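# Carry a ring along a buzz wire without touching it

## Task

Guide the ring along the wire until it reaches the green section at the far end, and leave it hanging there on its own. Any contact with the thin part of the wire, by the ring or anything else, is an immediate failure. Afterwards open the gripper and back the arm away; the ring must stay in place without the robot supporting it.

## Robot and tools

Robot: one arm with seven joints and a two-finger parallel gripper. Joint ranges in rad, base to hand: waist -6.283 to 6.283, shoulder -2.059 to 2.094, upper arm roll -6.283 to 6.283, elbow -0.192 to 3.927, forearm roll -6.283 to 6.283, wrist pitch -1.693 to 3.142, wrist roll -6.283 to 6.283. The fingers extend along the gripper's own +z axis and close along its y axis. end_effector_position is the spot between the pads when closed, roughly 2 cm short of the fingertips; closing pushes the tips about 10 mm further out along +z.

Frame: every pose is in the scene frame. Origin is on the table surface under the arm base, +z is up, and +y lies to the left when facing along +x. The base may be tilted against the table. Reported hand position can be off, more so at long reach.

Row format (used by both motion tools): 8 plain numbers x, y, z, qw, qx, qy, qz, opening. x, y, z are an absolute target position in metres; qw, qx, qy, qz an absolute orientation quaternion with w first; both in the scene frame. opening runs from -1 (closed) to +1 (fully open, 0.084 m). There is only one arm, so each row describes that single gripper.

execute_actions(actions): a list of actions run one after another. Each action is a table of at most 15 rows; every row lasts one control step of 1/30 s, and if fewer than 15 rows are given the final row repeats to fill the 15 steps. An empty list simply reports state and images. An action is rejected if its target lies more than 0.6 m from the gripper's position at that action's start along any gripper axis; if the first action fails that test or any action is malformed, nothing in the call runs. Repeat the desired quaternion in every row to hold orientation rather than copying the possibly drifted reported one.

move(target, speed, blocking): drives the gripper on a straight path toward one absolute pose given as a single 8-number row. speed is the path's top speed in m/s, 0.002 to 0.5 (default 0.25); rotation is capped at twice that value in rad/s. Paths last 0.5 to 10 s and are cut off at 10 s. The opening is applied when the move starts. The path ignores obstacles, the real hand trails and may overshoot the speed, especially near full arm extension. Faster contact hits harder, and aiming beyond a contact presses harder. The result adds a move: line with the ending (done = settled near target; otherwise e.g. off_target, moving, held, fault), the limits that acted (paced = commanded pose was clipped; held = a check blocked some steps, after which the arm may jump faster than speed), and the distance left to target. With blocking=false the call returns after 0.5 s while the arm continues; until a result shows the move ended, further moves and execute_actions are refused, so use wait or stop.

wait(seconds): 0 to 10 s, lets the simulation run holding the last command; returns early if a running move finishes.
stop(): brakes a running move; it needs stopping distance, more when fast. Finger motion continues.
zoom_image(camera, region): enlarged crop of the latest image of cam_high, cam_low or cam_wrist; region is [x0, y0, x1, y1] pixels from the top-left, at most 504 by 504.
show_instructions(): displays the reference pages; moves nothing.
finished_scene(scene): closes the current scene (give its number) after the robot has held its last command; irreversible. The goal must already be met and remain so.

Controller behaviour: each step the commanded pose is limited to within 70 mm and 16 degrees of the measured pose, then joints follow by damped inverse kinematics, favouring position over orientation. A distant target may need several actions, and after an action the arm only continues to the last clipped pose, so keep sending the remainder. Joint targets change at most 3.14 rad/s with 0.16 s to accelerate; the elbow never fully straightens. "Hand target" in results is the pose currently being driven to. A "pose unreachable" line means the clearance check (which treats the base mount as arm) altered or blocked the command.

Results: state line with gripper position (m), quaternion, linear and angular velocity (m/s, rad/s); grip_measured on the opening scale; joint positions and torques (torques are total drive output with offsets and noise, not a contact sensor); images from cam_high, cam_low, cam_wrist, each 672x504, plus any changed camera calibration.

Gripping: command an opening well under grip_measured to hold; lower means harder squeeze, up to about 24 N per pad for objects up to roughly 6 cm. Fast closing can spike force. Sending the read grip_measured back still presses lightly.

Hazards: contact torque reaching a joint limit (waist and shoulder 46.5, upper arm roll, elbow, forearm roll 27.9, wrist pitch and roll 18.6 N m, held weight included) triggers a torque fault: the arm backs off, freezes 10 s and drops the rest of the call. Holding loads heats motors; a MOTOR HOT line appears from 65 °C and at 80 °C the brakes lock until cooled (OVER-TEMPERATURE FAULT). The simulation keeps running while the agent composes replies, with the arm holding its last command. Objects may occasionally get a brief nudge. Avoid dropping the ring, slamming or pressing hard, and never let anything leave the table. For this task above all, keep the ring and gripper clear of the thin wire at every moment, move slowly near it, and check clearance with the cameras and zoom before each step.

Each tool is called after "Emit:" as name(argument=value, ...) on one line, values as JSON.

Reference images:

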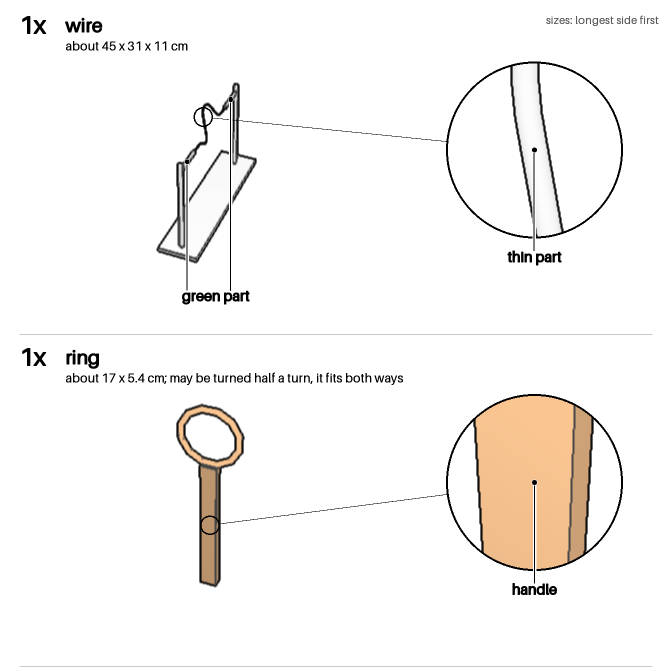

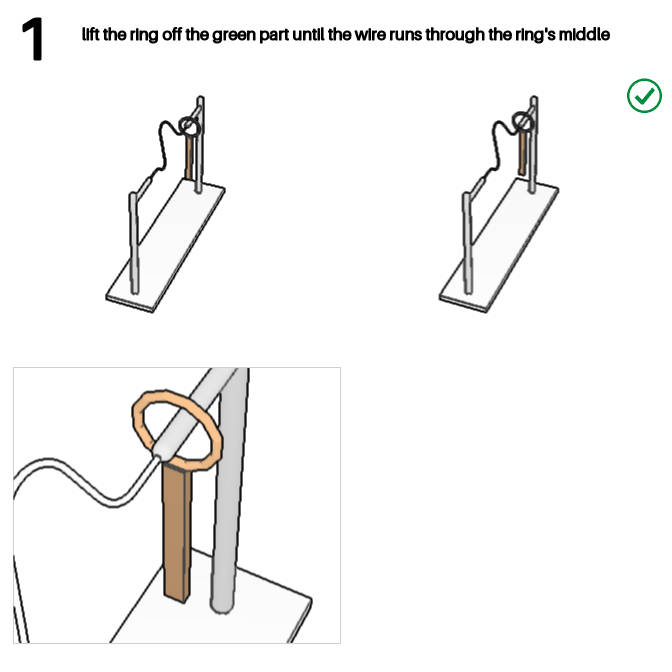

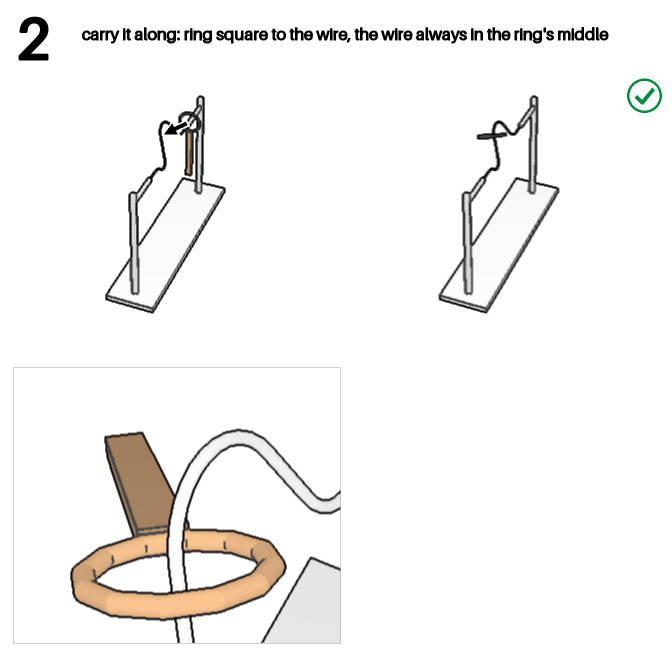

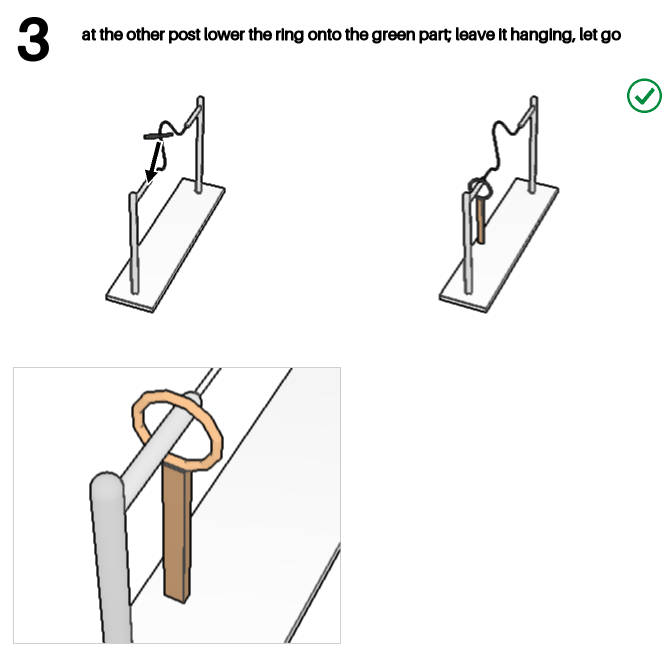

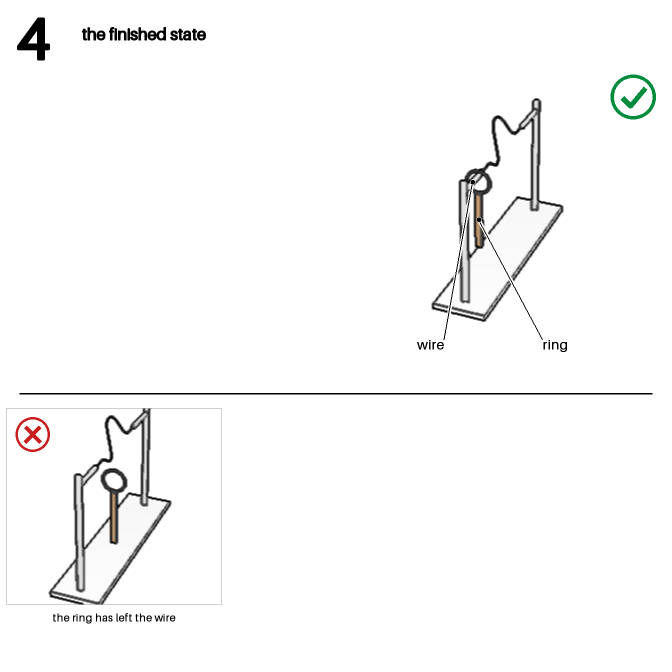

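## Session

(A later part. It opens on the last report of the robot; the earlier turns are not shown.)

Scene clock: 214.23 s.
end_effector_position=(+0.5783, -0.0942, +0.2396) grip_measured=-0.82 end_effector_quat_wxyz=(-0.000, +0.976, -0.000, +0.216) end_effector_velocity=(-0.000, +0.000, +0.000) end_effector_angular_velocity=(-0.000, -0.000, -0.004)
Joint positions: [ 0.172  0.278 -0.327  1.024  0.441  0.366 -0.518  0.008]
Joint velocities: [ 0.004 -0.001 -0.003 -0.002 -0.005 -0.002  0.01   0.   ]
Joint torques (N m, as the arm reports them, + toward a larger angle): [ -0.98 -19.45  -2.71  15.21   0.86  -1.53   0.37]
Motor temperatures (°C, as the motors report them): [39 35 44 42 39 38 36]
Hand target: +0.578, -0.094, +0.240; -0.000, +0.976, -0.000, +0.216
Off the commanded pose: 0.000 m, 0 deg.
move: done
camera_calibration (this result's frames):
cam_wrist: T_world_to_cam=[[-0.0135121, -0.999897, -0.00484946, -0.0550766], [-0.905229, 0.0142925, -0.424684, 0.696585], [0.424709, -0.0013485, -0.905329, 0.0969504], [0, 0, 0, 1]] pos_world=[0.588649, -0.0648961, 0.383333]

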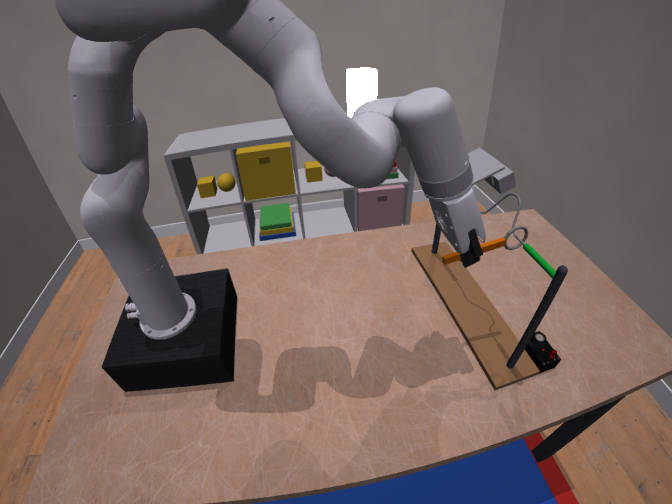

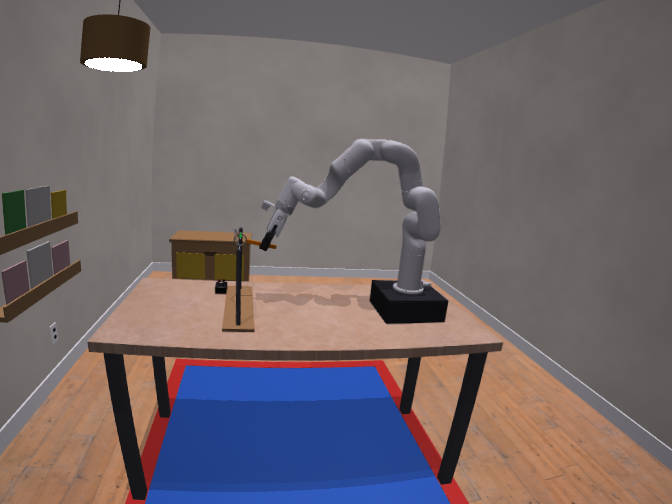

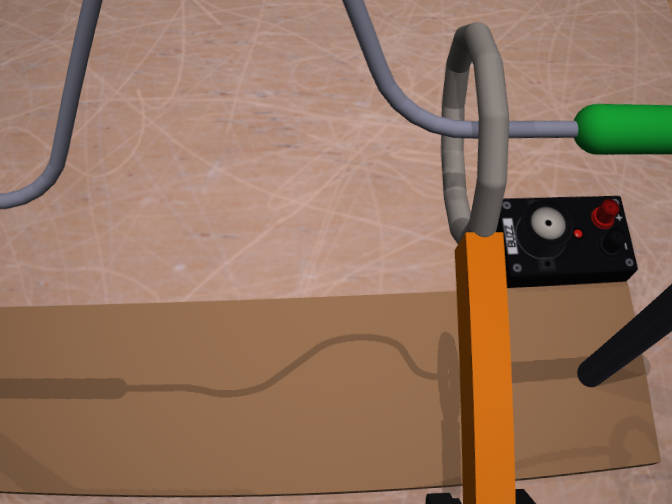

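Emit:
move(target=[0.5796,-0.0735,0.2422,-0.1133,0.9668,-0.0808,0.2142,-1], speed=0.03)

Emit:
move(target=[0.5829,-0.0545,0.2500,-0.2244,0.9385,-0.1600,0.2079,-1], speed=0.03)

Scene clock: 222.67 s.
end_effector_position=(+0.5795, -0.0737, +0.2422) grip_measured=-0.82 end_effector_quat_wxyz=(-0.113, +0.967, -0.081, +0.214) end_effector_velocity=(-0.000, +0.002, -0.000) end_effector_angular_velocity=(+0.009, +0.000, -0.001)
Joint positions: [ 0.062  0.276 -0.23   1.065  0.733  0.491 -0.594  0.008]
Joint velocities: [-0.003  0.     0.004  0.001  0.01   0.005 -0.003  0.   ]
Joint torques (N m, as the arm reports them, + toward a larger angle): [ -1.42 -19.52  -2.21  15.49   0.59  -1.24   0.5 ]
Motor temperatures (°C, as the motors report them): [39 35 44 42 39 38 36]
Hand target: +0.579, -0.074, +0.242; -0.113, +0.967, -0.081, +0.214
Off the commanded pose: 0.000 m, 0 deg.
move: done
camera_calibration (this result's frames):
cam_wrist: T_world_to_cam=[[-0.121253, -0.958961, -0.256304, 0.0917718], [-0.892605, 0.218293, -0.394466, 0.698842], [0.434227, 0.180948, -0.882442, 0.101236], [0, 0, 0, 1]] pos_world=[0.590958, -0.0828656, 0.388526]

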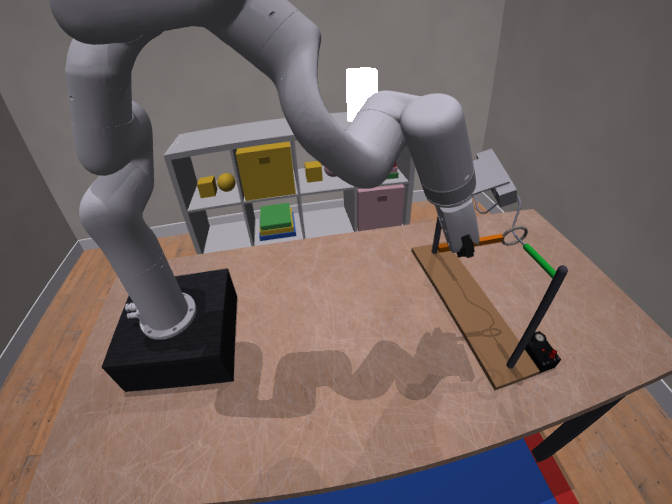

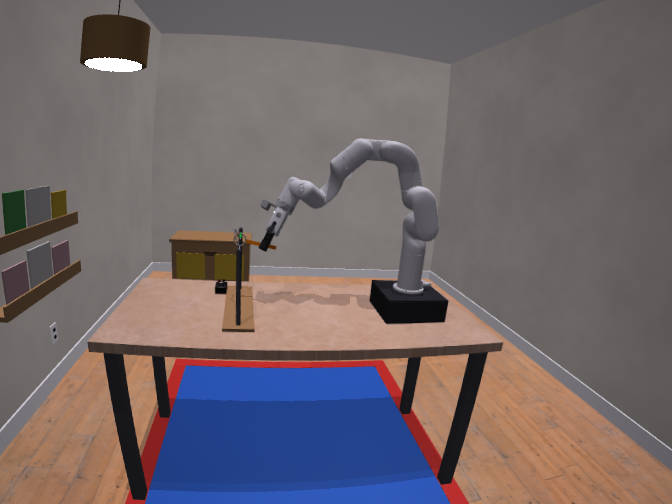

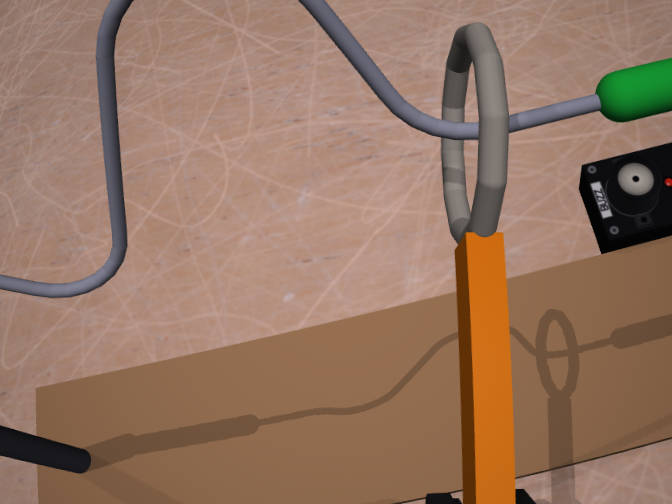

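Scene clock: 227.57 s.
end_effector_position=(+0.5828, -0.0547, +0.2499) grip_measured=-0.82 end_effector_quat_wxyz=(-0.224, +0.939, -0.160, +0.208) end_effector_velocity=(+0.000, +0.001, +0.000) end_effector_angular_velocity=(+0.010, -0.000, -0.003)
Joint positions: [-0.02   0.281 -0.18   1.097  0.981  0.624 -0.621  0.008]
Joint velocities: [-0.002  0.     0.002  0.001  0.009  0.005 -0.    -0.   ]
Joint torques (N m, as the arm reports them, + toward a larger angle): [ -0.5  -19.88  -2.02  15.66   1.58  -0.49   0.47]
Motor temperatures (°C, as the motors report them): [39 35 44 42 39 38 36]
Hand target: +0.583, -0.055, +0.250; -0.224, +0.939, -0.160, +0.208
Off the commanded pose: 0.000 m, 0 deg.
move: done
camera_calibration (this result's frames):
cam_wrist: T_world_to_cam=[[-0.220131, -0.843698, -0.489608, 0.234662], [-0.85835, 0.405994, -0.313694, 0.670779], [0.463441, 0.351201, -0.81356, 0.0782616], [0, 0, 0, 1]] pos_world=[0.591149, -0.101834, 0.388982]

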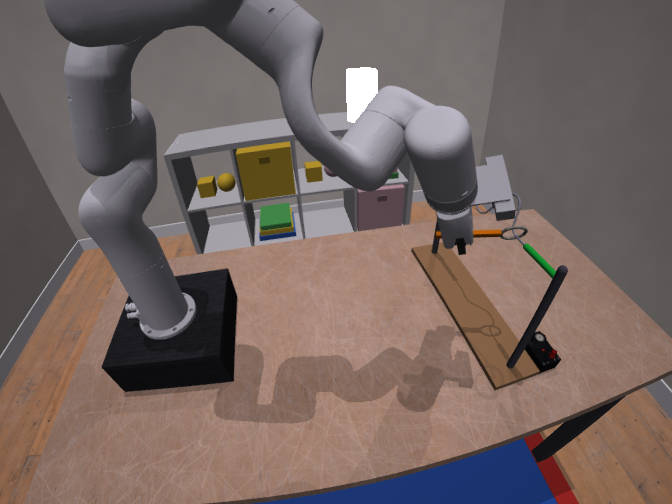

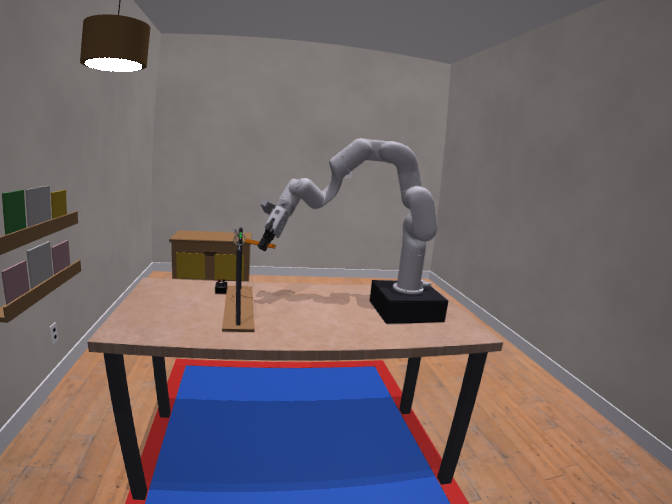

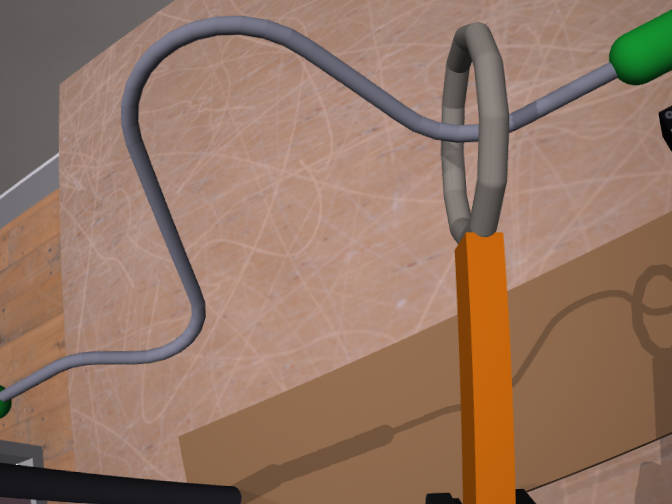

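Emit:
move(target=[0.5881,-0.0386,0.2623,-0.3311,0.8919,-0.2362,0.1976,-1], speed=0.06)

Emit:
move(target=[0.5953,-0.0265,0.2792,-0.4374,0.8234,-0.3120,0.1824,-1], speed=0.06)

Scene clock: 232.60 s.
end_effector_position=(+0.5880, -0.0387, +0.2622) grip_measured=-0.82 end_effector_quat_wxyz=(-0.331, +0.892, -0.236, +0.197) end_effector_velocity=(+0.000, +0.002, +0.000) end_effector_angular_velocity=(+0.010, +0.000, -0.002)
Joint positions: [-0.087  0.29  -0.152  1.112  1.199  0.757 -0.611  0.008]
Joint velocities: [-0.002  0.     0.002 -0.001  0.008  0.004 -0.    -0.   ]
Joint torques (N m, as the arm reports them, + toward a larger angle): [ -1.13 -20.59  -1.72  15.44   1.23  -0.24   0.12]
Motor temperatures (°C, as the motors report them): [39 35 44 42 39 38 36]
Hand target: +0.588, -0.039, +0.262; -0.331, +0.892, -0.236, +0.197
Off the commanded pose: 0.000 m, 0 deg.
move: done
camera_calibration (this result's frames):
cam_wrist: T_world_to_cam=[[-0.302946, -0.66299, -0.684594, 0.362117], [-0.80508, 0.562442, -0.188429, 0.614489], [0.50997, 0.494069, -0.704149, 0.0297086], [0, 0, 0, 1]] pos_world=[0.589264, -0.120212, 0.38461]

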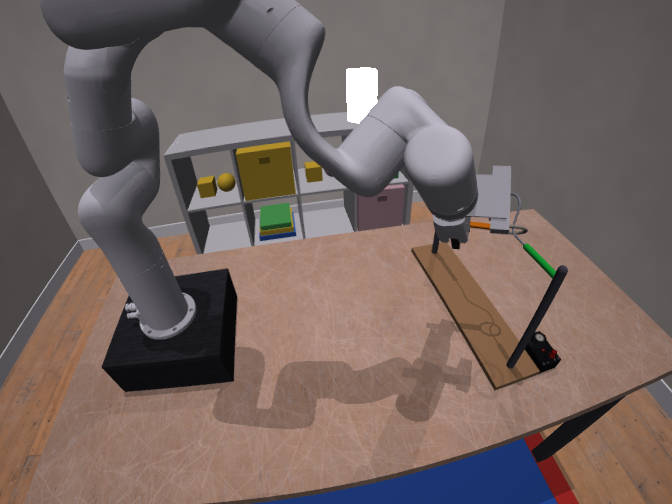

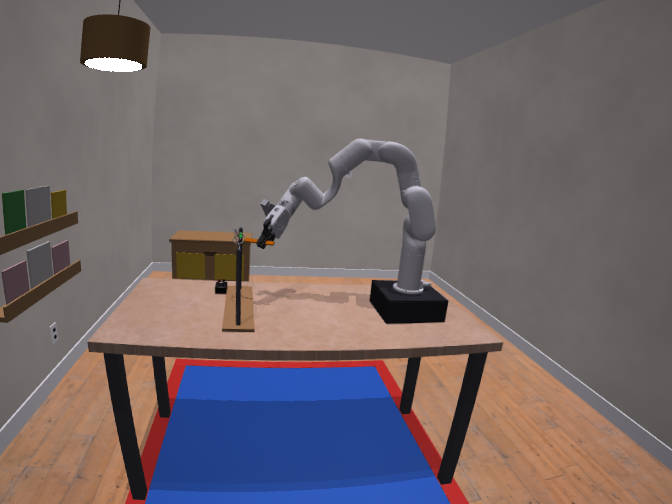

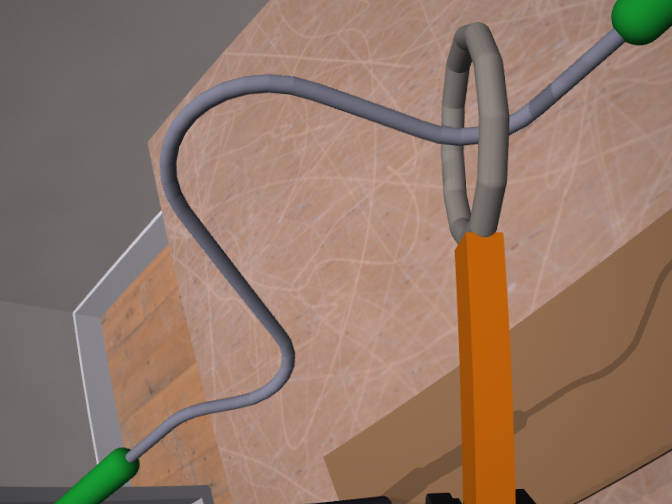

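Scene clock: 235.40 s.
end_effector_position=(+0.5952, -0.0265, +0.2791) grip_measured=-0.82 end_effector_quat_wxyz=(-0.437, +0.824, -0.312, +0.182) end_effector_velocity=(+0.000, +0.002, +0.000) end_effector_angular_velocity=(+0.007, -0.000, +0.000)
Joint positions: [-0.15   0.304 -0.13   1.111  1.413  0.89  -0.575  0.008]
Joint velocities: [-0.002  0.     0.003 -0.     0.005  0.004  0.    -0.   ]
Joint torques (N m, as the arm reports them, + toward a larger angle): [ -1.16 -20.14  -1.68  15.68   1.79   0.39   0.32]
Motor temperatures (°C, as the motors report them): [39 35 44 42 39 38 36]
Hand target: +0.595, -0.027, +0.279; -0.437, +0.824, -0.312, +0.182
Off the commanded pose: 0.000 m, 0 deg.
move: done
camera_calibration (this result's frames):
cam_wrist: T_world_to_cam=[[-0.365912, -0.415121, -0.832936, 0.469361], [-0.732469, 0.680578, -0.0174121, 0.528824], [0.574106, 0.603728, -0.553095, -0.0454895], [0, 0, 0, 1]] pos_world=[0.585208, -0.137601, 0.374996]

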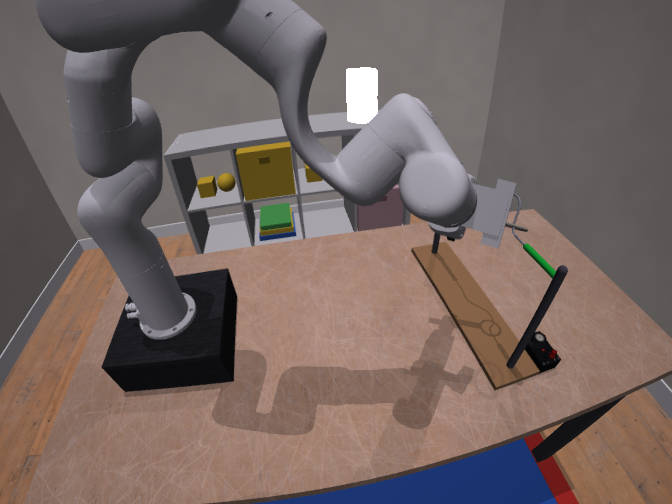

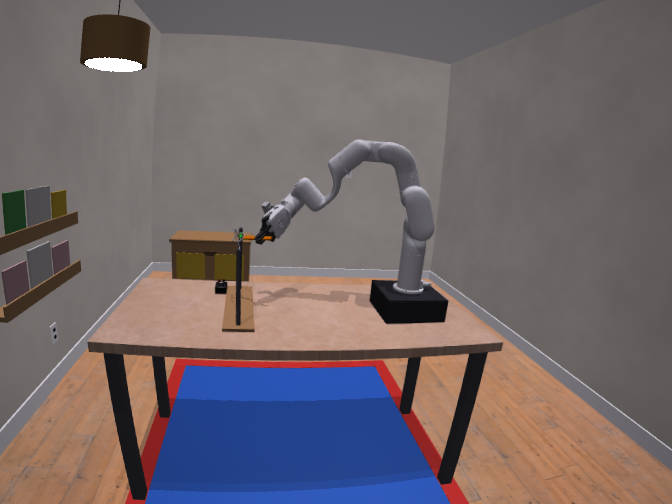

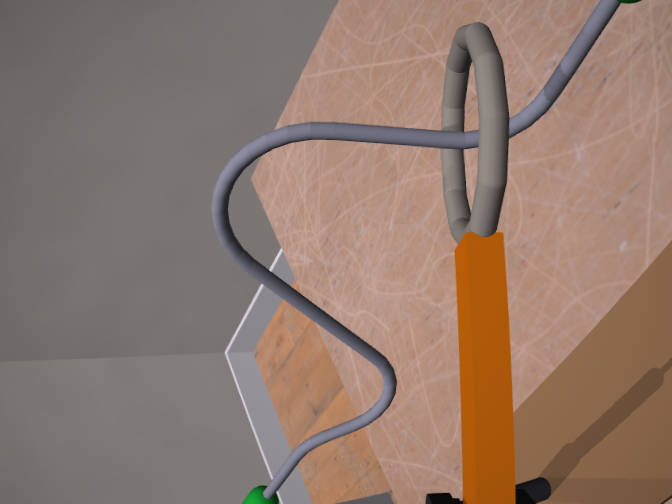

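Emit:
move(target=[0.6083,-0.0106,0.3098,-0.4374,0.8234,-0.3120,0.1824,-1], speed=0.03)

Emit:
zoom_image(camera="cam_low", region=[215, 210, 275, 255])

Scene clock: 239.40 s.
end_effector_position=(+0.6081, -0.0106, +0.3096) grip_measured=-0.82 end_effector_quat_wxyz=(-0.438, +0.823, -0.312, +0.182) end_effector_velocity=(+0.001, -0.001, +0.001) end_effector_angular_velocity=(-0.000, +0.001, -0.003)
Joint positions: [-0.12   0.274 -0.12   1.151  1.373  0.871 -0.478  0.008]
Joint velocities: [ 0.001 -0.    -0.001  0.003 -0.002 -0.001  0.006  0.   ]
Joint torques (N m, as the arm reports them, + toward a larger angle): [ -1.11 -20.39  -1.62  16.21   1.69   0.52   0.24]
Motor temperatures (°C, as the motors report them): [39 35 44 42 39 38 36]
Hand target: +0.608, -0.011, +0.310; -0.438, +0.823, -0.312, +0.182
Off the commanded pose: 0.000 m, 0 deg.
move: done
camera_calibration (this result's frames):
cam_wrist: T_world_to_cam=[[-0.365656, -0.413955, -0.833629, 0.506193], [-0.732185, 0.680895, -0.0169524, 0.527668], [0.574631, 0.604172, -0.552064, -0.0462382], [0, 0, 0, 1]] pos_world=[0.598013, -0.12181, 0.405396]

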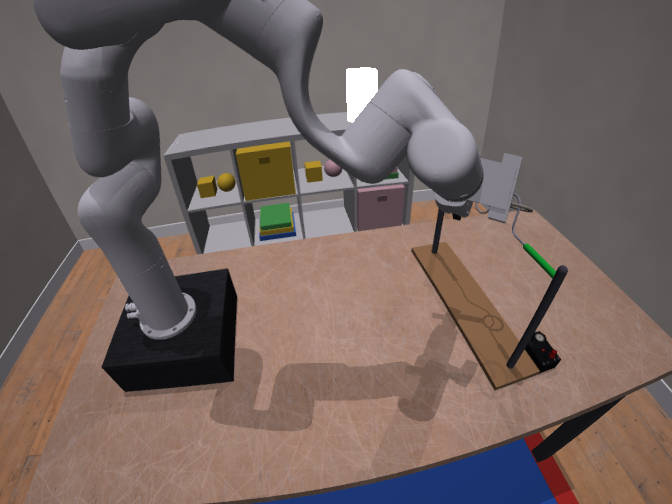

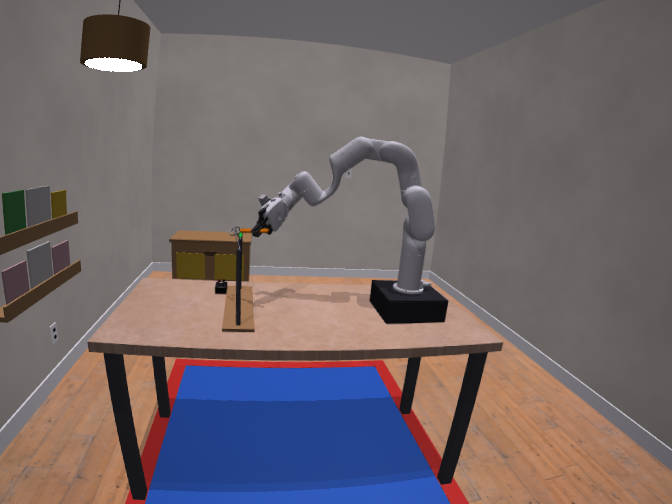

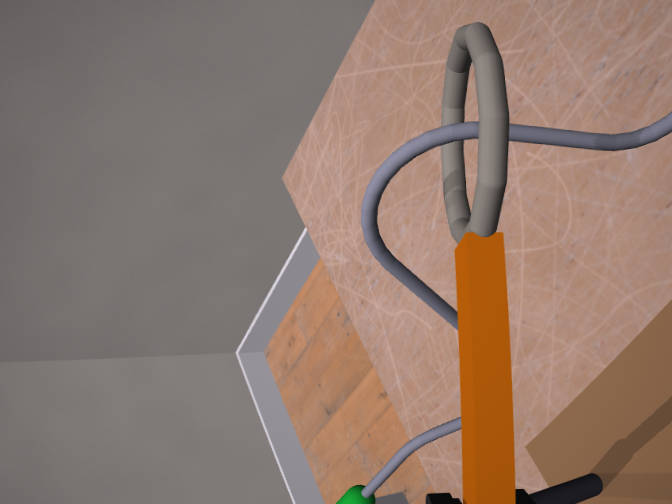

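Region (215, 210, 275, 255) of cam_low's 672x504 image, scaled by 8.400, with more detail than that image has; it fills the top 378 rows of this view, and the rest is white.

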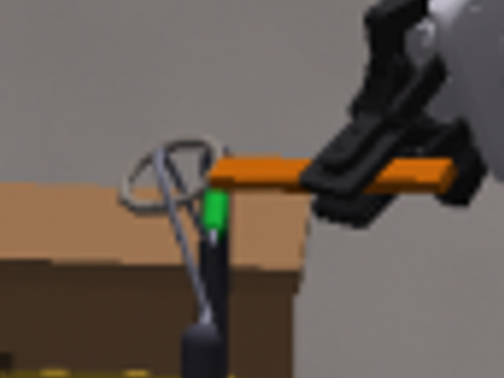

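Emit:
move(target=[0.6051,-0.0158,0.3024,-0.3311,0.8919,-0.2362,0.1976,-1], speed=0.06)

Emit:
move(target=[0.6029,-0.0228,0.2971,-0.2244,0.9385,-0.1600,0.2079,-1], speed=0.06)

Emit:
move(target=[0.6014,-0.0311,0.2936,-0.1133,0.9668,-0.0808,0.2142,-1], speed=0.05)

Scene clock: 248.10 s.
end_effector_position=(+0.6052, -0.0157, +0.3025) grip_measured=-0.82 end_effector_quat_wxyz=(-0.332, +0.892, -0.236, +0.198) end_effector_velocity=(-0.000, -0.001, -0.001) end_effector_angular_velocity=(-0.008, +0.001, +0.002)
Joint positions: [-0.051  0.256 -0.139  1.169  1.119  0.757 -0.466  0.008]
Joint velocities: [ 0.002 -0.    -0.001 -0.    -0.008 -0.004  0.002  0.   ]
Joint torques (N m, as the arm reports them, + toward a larger angle): [ -0.97 -20.37  -1.38  16.24   1.28  -0.2    0.54]
Motor temperatures (°C, as the motors report them): [39 36 44 43 39 38 36]
Hand target: +0.605, -0.016, +0.302; -0.331, +0.892, -0.236, +0.198
Off the commanded pose: 0.000 m, 0 deg.
move: done
camera_calibration (this result's frames):
cam_wrist: T_world_to_cam=[[-0.302597, -0.661349, -0.686333, 0.41047], [-0.804606, 0.563259, -0.188013, 0.622645], [0.510925, 0.495336, -0.702565, 0.0369285], [0, 0, 0, 1]] pos_world=[0.606323, -0.0975381, 0.424729]

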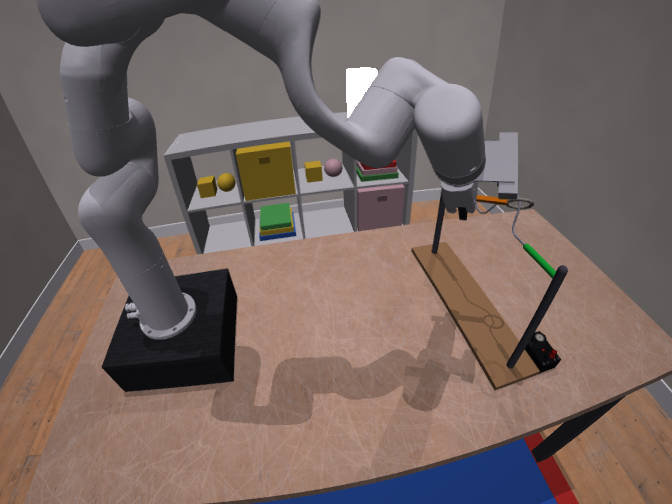

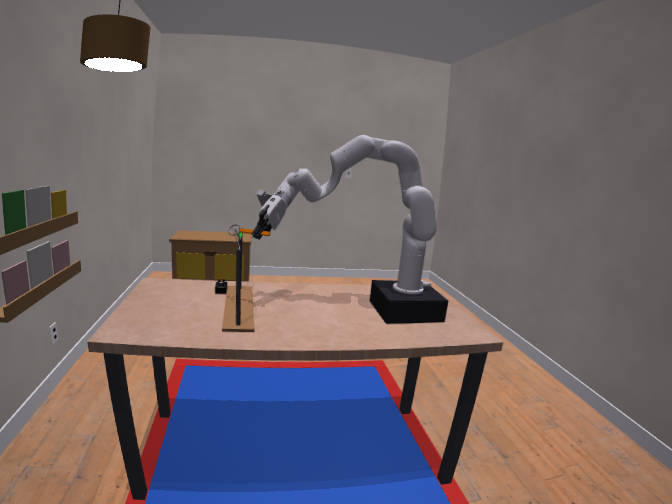

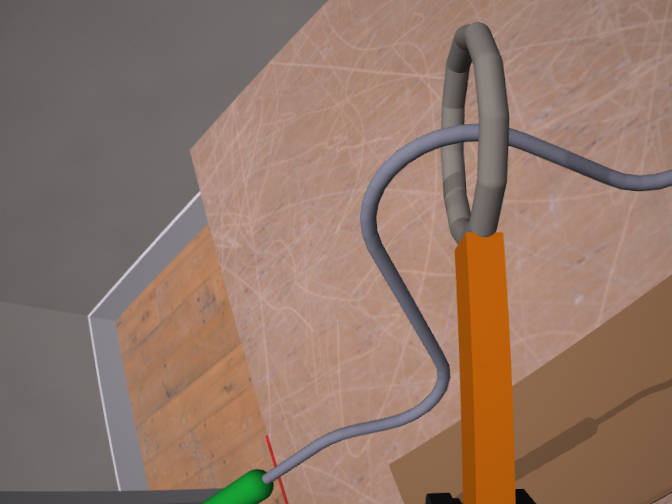

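Scene clock: 250.73 s.
end_effector_position=(+0.6030, -0.0227, +0.2972) grip_measured=-0.82 end_effector_quat_wxyz=(-0.225, +0.938, -0.160, +0.208) end_effector_velocity=(-0.000, -0.001, -0.000) end_effector_angular_velocity=(-0.009, +0.001, +0.002)
Joint positions: [ 0.024  0.242 -0.167  1.167  0.854  0.654 -0.426  0.008]
Joint velocities: [ 0.003 -0.    -0.001 -0.001 -0.01  -0.003  0.003 -0.   ]
Joint torques (N m, as the arm reports them, + toward a larger angle): [ -0.97 -20.16  -1.59  16.34   1.11  -0.91   0.42]
Motor temperatures (°C, as the motors report them): [39 36 44 43 39 38 36]
Hand target: +0.603, -0.023, +0.297; -0.225, +0.938, -0.160, +0.208
Off the commanded pose: 0.000 m, 0 deg.
move: done
camera_calibration (this result's frames):
cam_wrist: T_world_to_cam=[[-0.219836, -0.84246, -0.491868, 0.289741], [-0.857964, 0.406936, -0.31353, 0.689721], [0.464295, 0.353079, -0.812259, 0.0952503], [0, 0, 0, 1]] pos_world=[0.611227, -0.070208, 0.43613]

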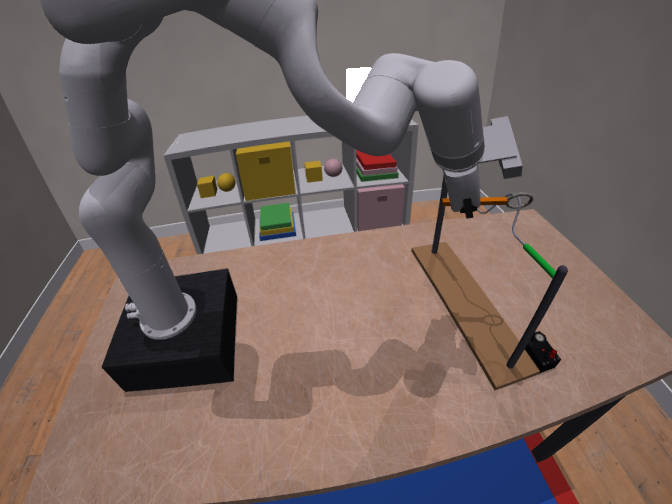

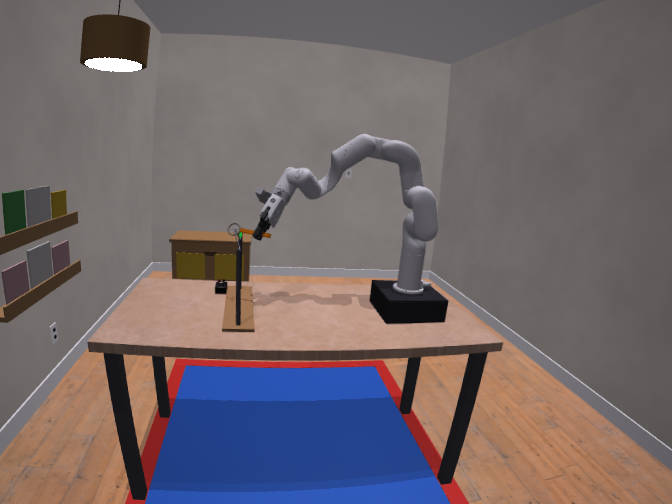

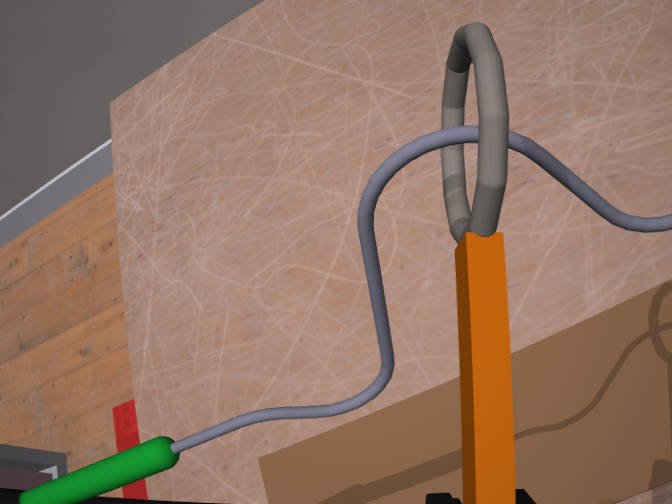

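Scene clock: 253.80 s.
end_effector_position=(+0.6015, -0.0309, +0.2937) grip_measured=-0.82 end_effector_quat_wxyz=(-0.114, +0.967, -0.081, +0.214) end_effector_velocity=(+0.000, -0.002, +0.000) end_effector_angular_velocity=(-0.011, -0.000, +0.001)
Joint positions: [ 0.114  0.232 -0.214  1.148  0.557  0.56  -0.351  0.008]
Joint velocities: [ 0.004 -0.    -0.004 -0.    -0.014 -0.004  0.007  0.   ]
Joint torques (N m, as the arm reports them, + toward a larger angle): [ -0.77 -19.31  -1.89  16.53   0.97  -1.41   0.49]
Motor temperatures (°C, as the motors report them): [39 36 44 43 39 38 36]
Hand target: +0.601, -0.031, +0.294; -0.114, +0.967, -0.081, +0.214
Off the commanded pose: 0.000 m, 0 deg.
move: done
camera_calibration (this result's frames):
cam_wrist: T_world_to_cam=[[-0.120924, -0.958224, -0.2592, 0.14936], [-0.892309, 0.219334, -0.394559, 0.729318], [0.434927, 0.183575, -0.881555, 0.128753], [0, 0, 0, 1]] pos_world=[0.61284, -0.0404797, 0.439975]

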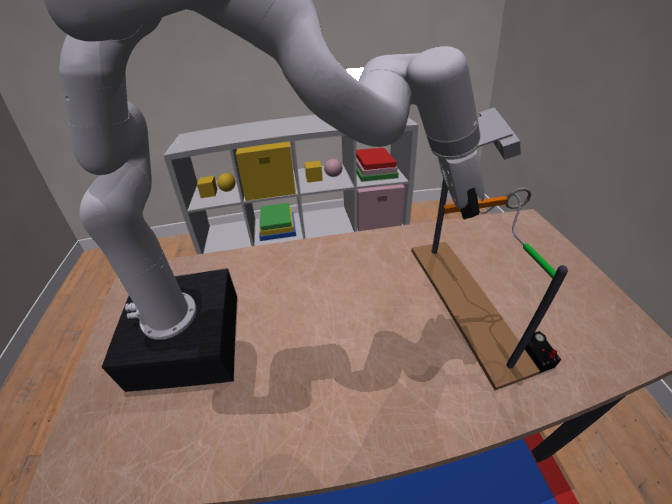

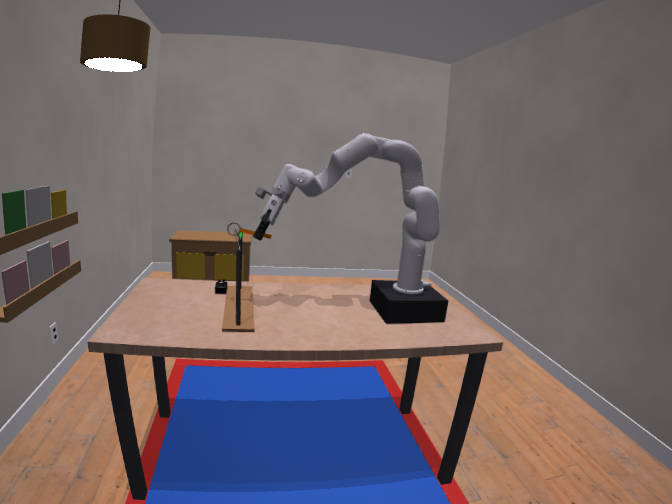

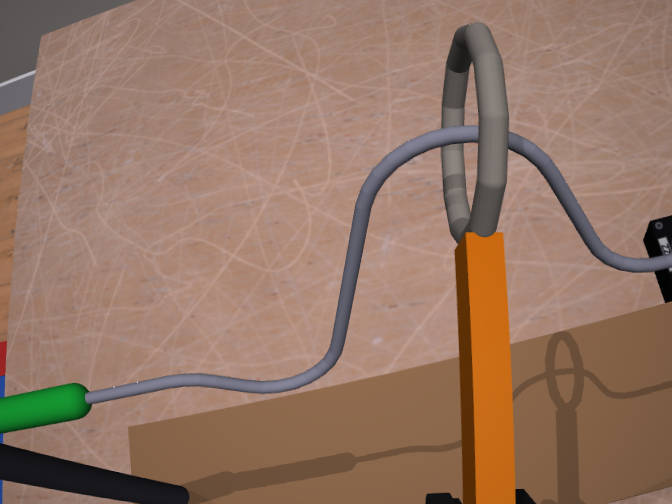

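Great tracking. Continue.

Emit:
move(target=[0.601,-0.040,0.2925,0,0.9763,0,0.2163,-1], speed=0.05)

Emit:
move(target=[0.6014,-0.0489,0.2936,0.1133,0.9668,0.0808,0.2142,-1], speed=0.04)

Emit:
zoom_image(camera="cam_low", region=[215, 210, 275, 255])

Scene clock: 258.60 s.
end_effector_position=(+0.6011, -0.0398, +0.2925) grip_measured=-0.82 end_effector_quat_wxyz=(-0.001, +0.976, -0.000, +0.216) end_effector_velocity=(+0.001, -0.002, +0.001) end_effector_angular_velocity=(-0.012, -0.002, -0.000)
Joint positions: [ 0.222  0.227 -0.294  1.122  0.217  0.486 -0.233  0.008]
Joint velocities: [ 0.005  0.    -0.007  0.001 -0.017 -0.003  0.009 -0.   ]
Joint torques (N m, as the arm reports them, + toward a larger angle): [ -1.33 -19.65  -1.9   16.26   1.39  -1.4    0.56]
Motor temperatures (°C, as the motors report them): [39 36 44 43 39 38 36]
Hand target: +0.601, -0.040, +0.292; -0.000, +0.976, +0.000, +0.216
Off the commanded pose: 0.000 m, 0 deg.
move: done
camera_calibration (this result's frames):
cam_wrist: T_world_to_cam=[[-0.0132999, -0.999893, -0.00604645, 0.000135707], [-0.905166, 0.0146088, -0.424807, 0.738858], [0.42485, -0.000176856, -0.905264, 0.135218], [0, 0, 0, 1]] pos_world=[0.611343, -0.0106342, 0.436281]

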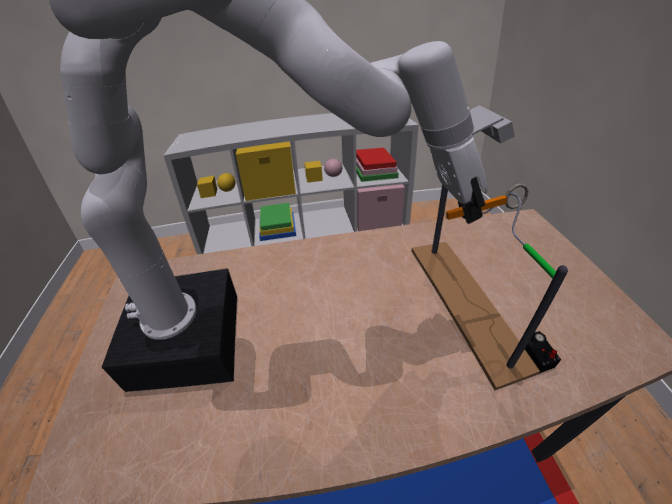

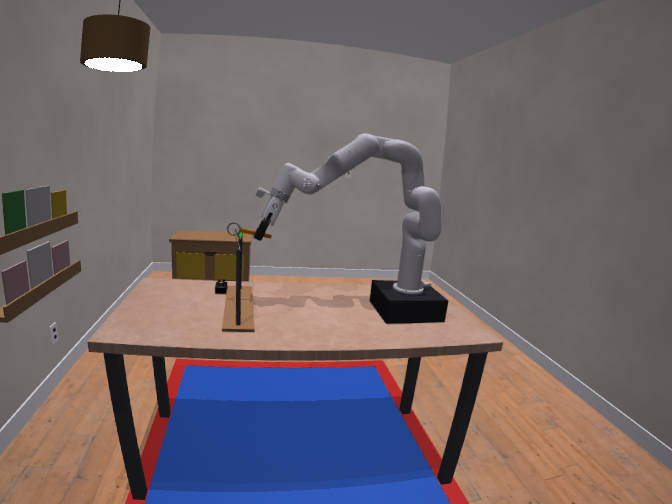

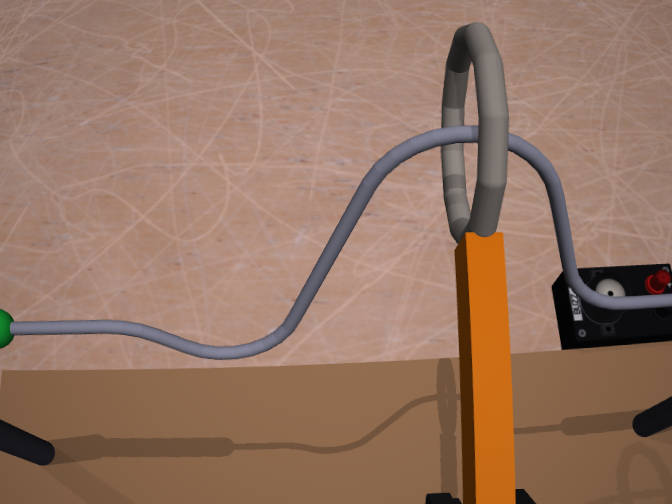

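Scene clock: 262.33 s.
end_effector_position=(+0.6014, -0.0486, +0.2935) grip_measured=-0.82 end_effector_quat_wxyz=(+0.112, +0.967, +0.081, +0.214) end_effector_velocity=(+0.000, -0.002, +0.001) end_effector_angular_velocity=(-0.013, -0.002, +0.001)
Joint positions: [ 0.352  0.231 -0.409  1.099 -0.159  0.441 -0.078  0.008]
Joint velocities: [ 0.007 -0.    -0.01  -0.001 -0.021 -0.002  0.012 -0.   ]
Joint torques (N m, as the arm reports them, + toward a larger angle): [ -1.06 -18.48  -2.34  16.32   1.35  -1.67   0.58]
Motor temperatures (°C, as the motors report them): [39 36 44 43 39 38 36]
Hand target: +0.601, -0.049, +0.294; +0.113, +0.967, +0.081, +0.214
Off the commanded pose: 0.000 m, 0 deg.
move: done
camera_calibration (this result's frames):
cam_wrist: T_world_to_cam=[[0.0946371, -0.964192, 0.247743, -0.146356], [-0.895505, -0.191162, -0.401905, 0.717205], [0.434873, -0.18382, -0.88153, 0.114043], [0, 0, 0, 1]] pos_world=[0.606517, 0.0169504, 0.425039]

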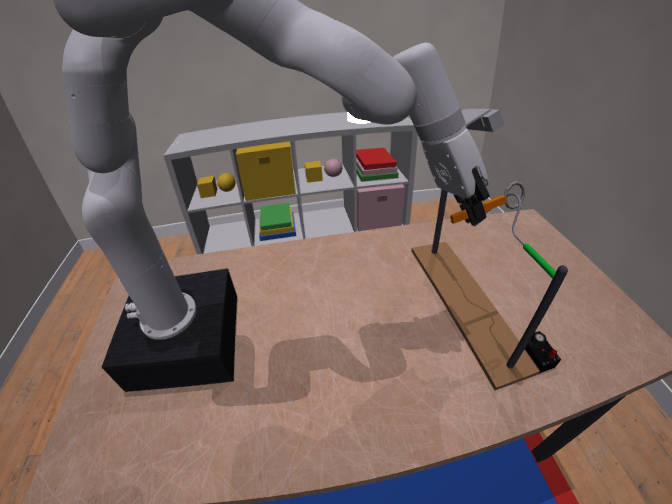

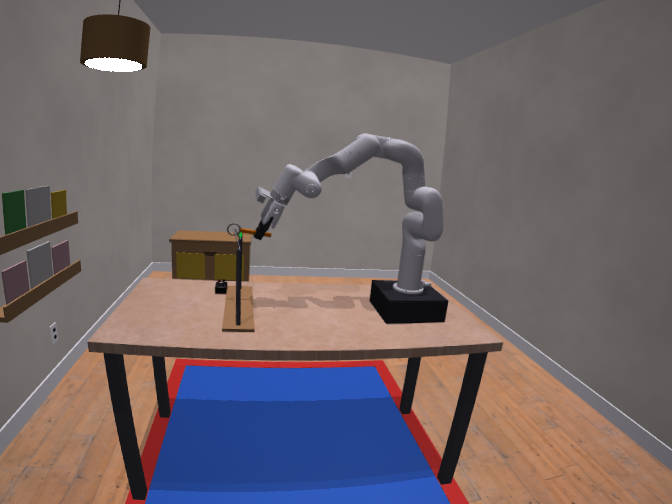

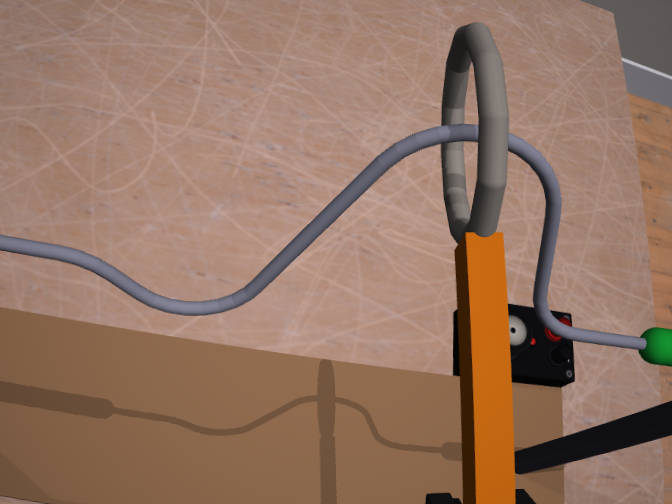

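Region (215, 210, 275, 255) of cam_low's 672x504 image, scaled by 8.400, with more detail than that image has; it fills the top 378 rows of this view, and the rest is white.

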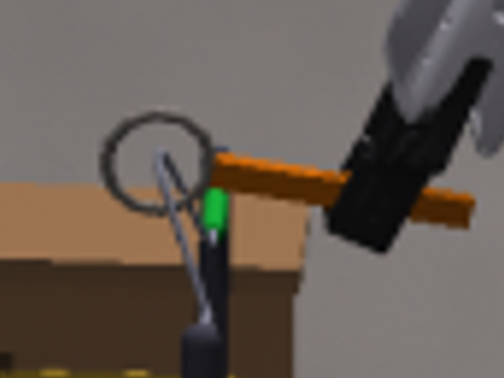

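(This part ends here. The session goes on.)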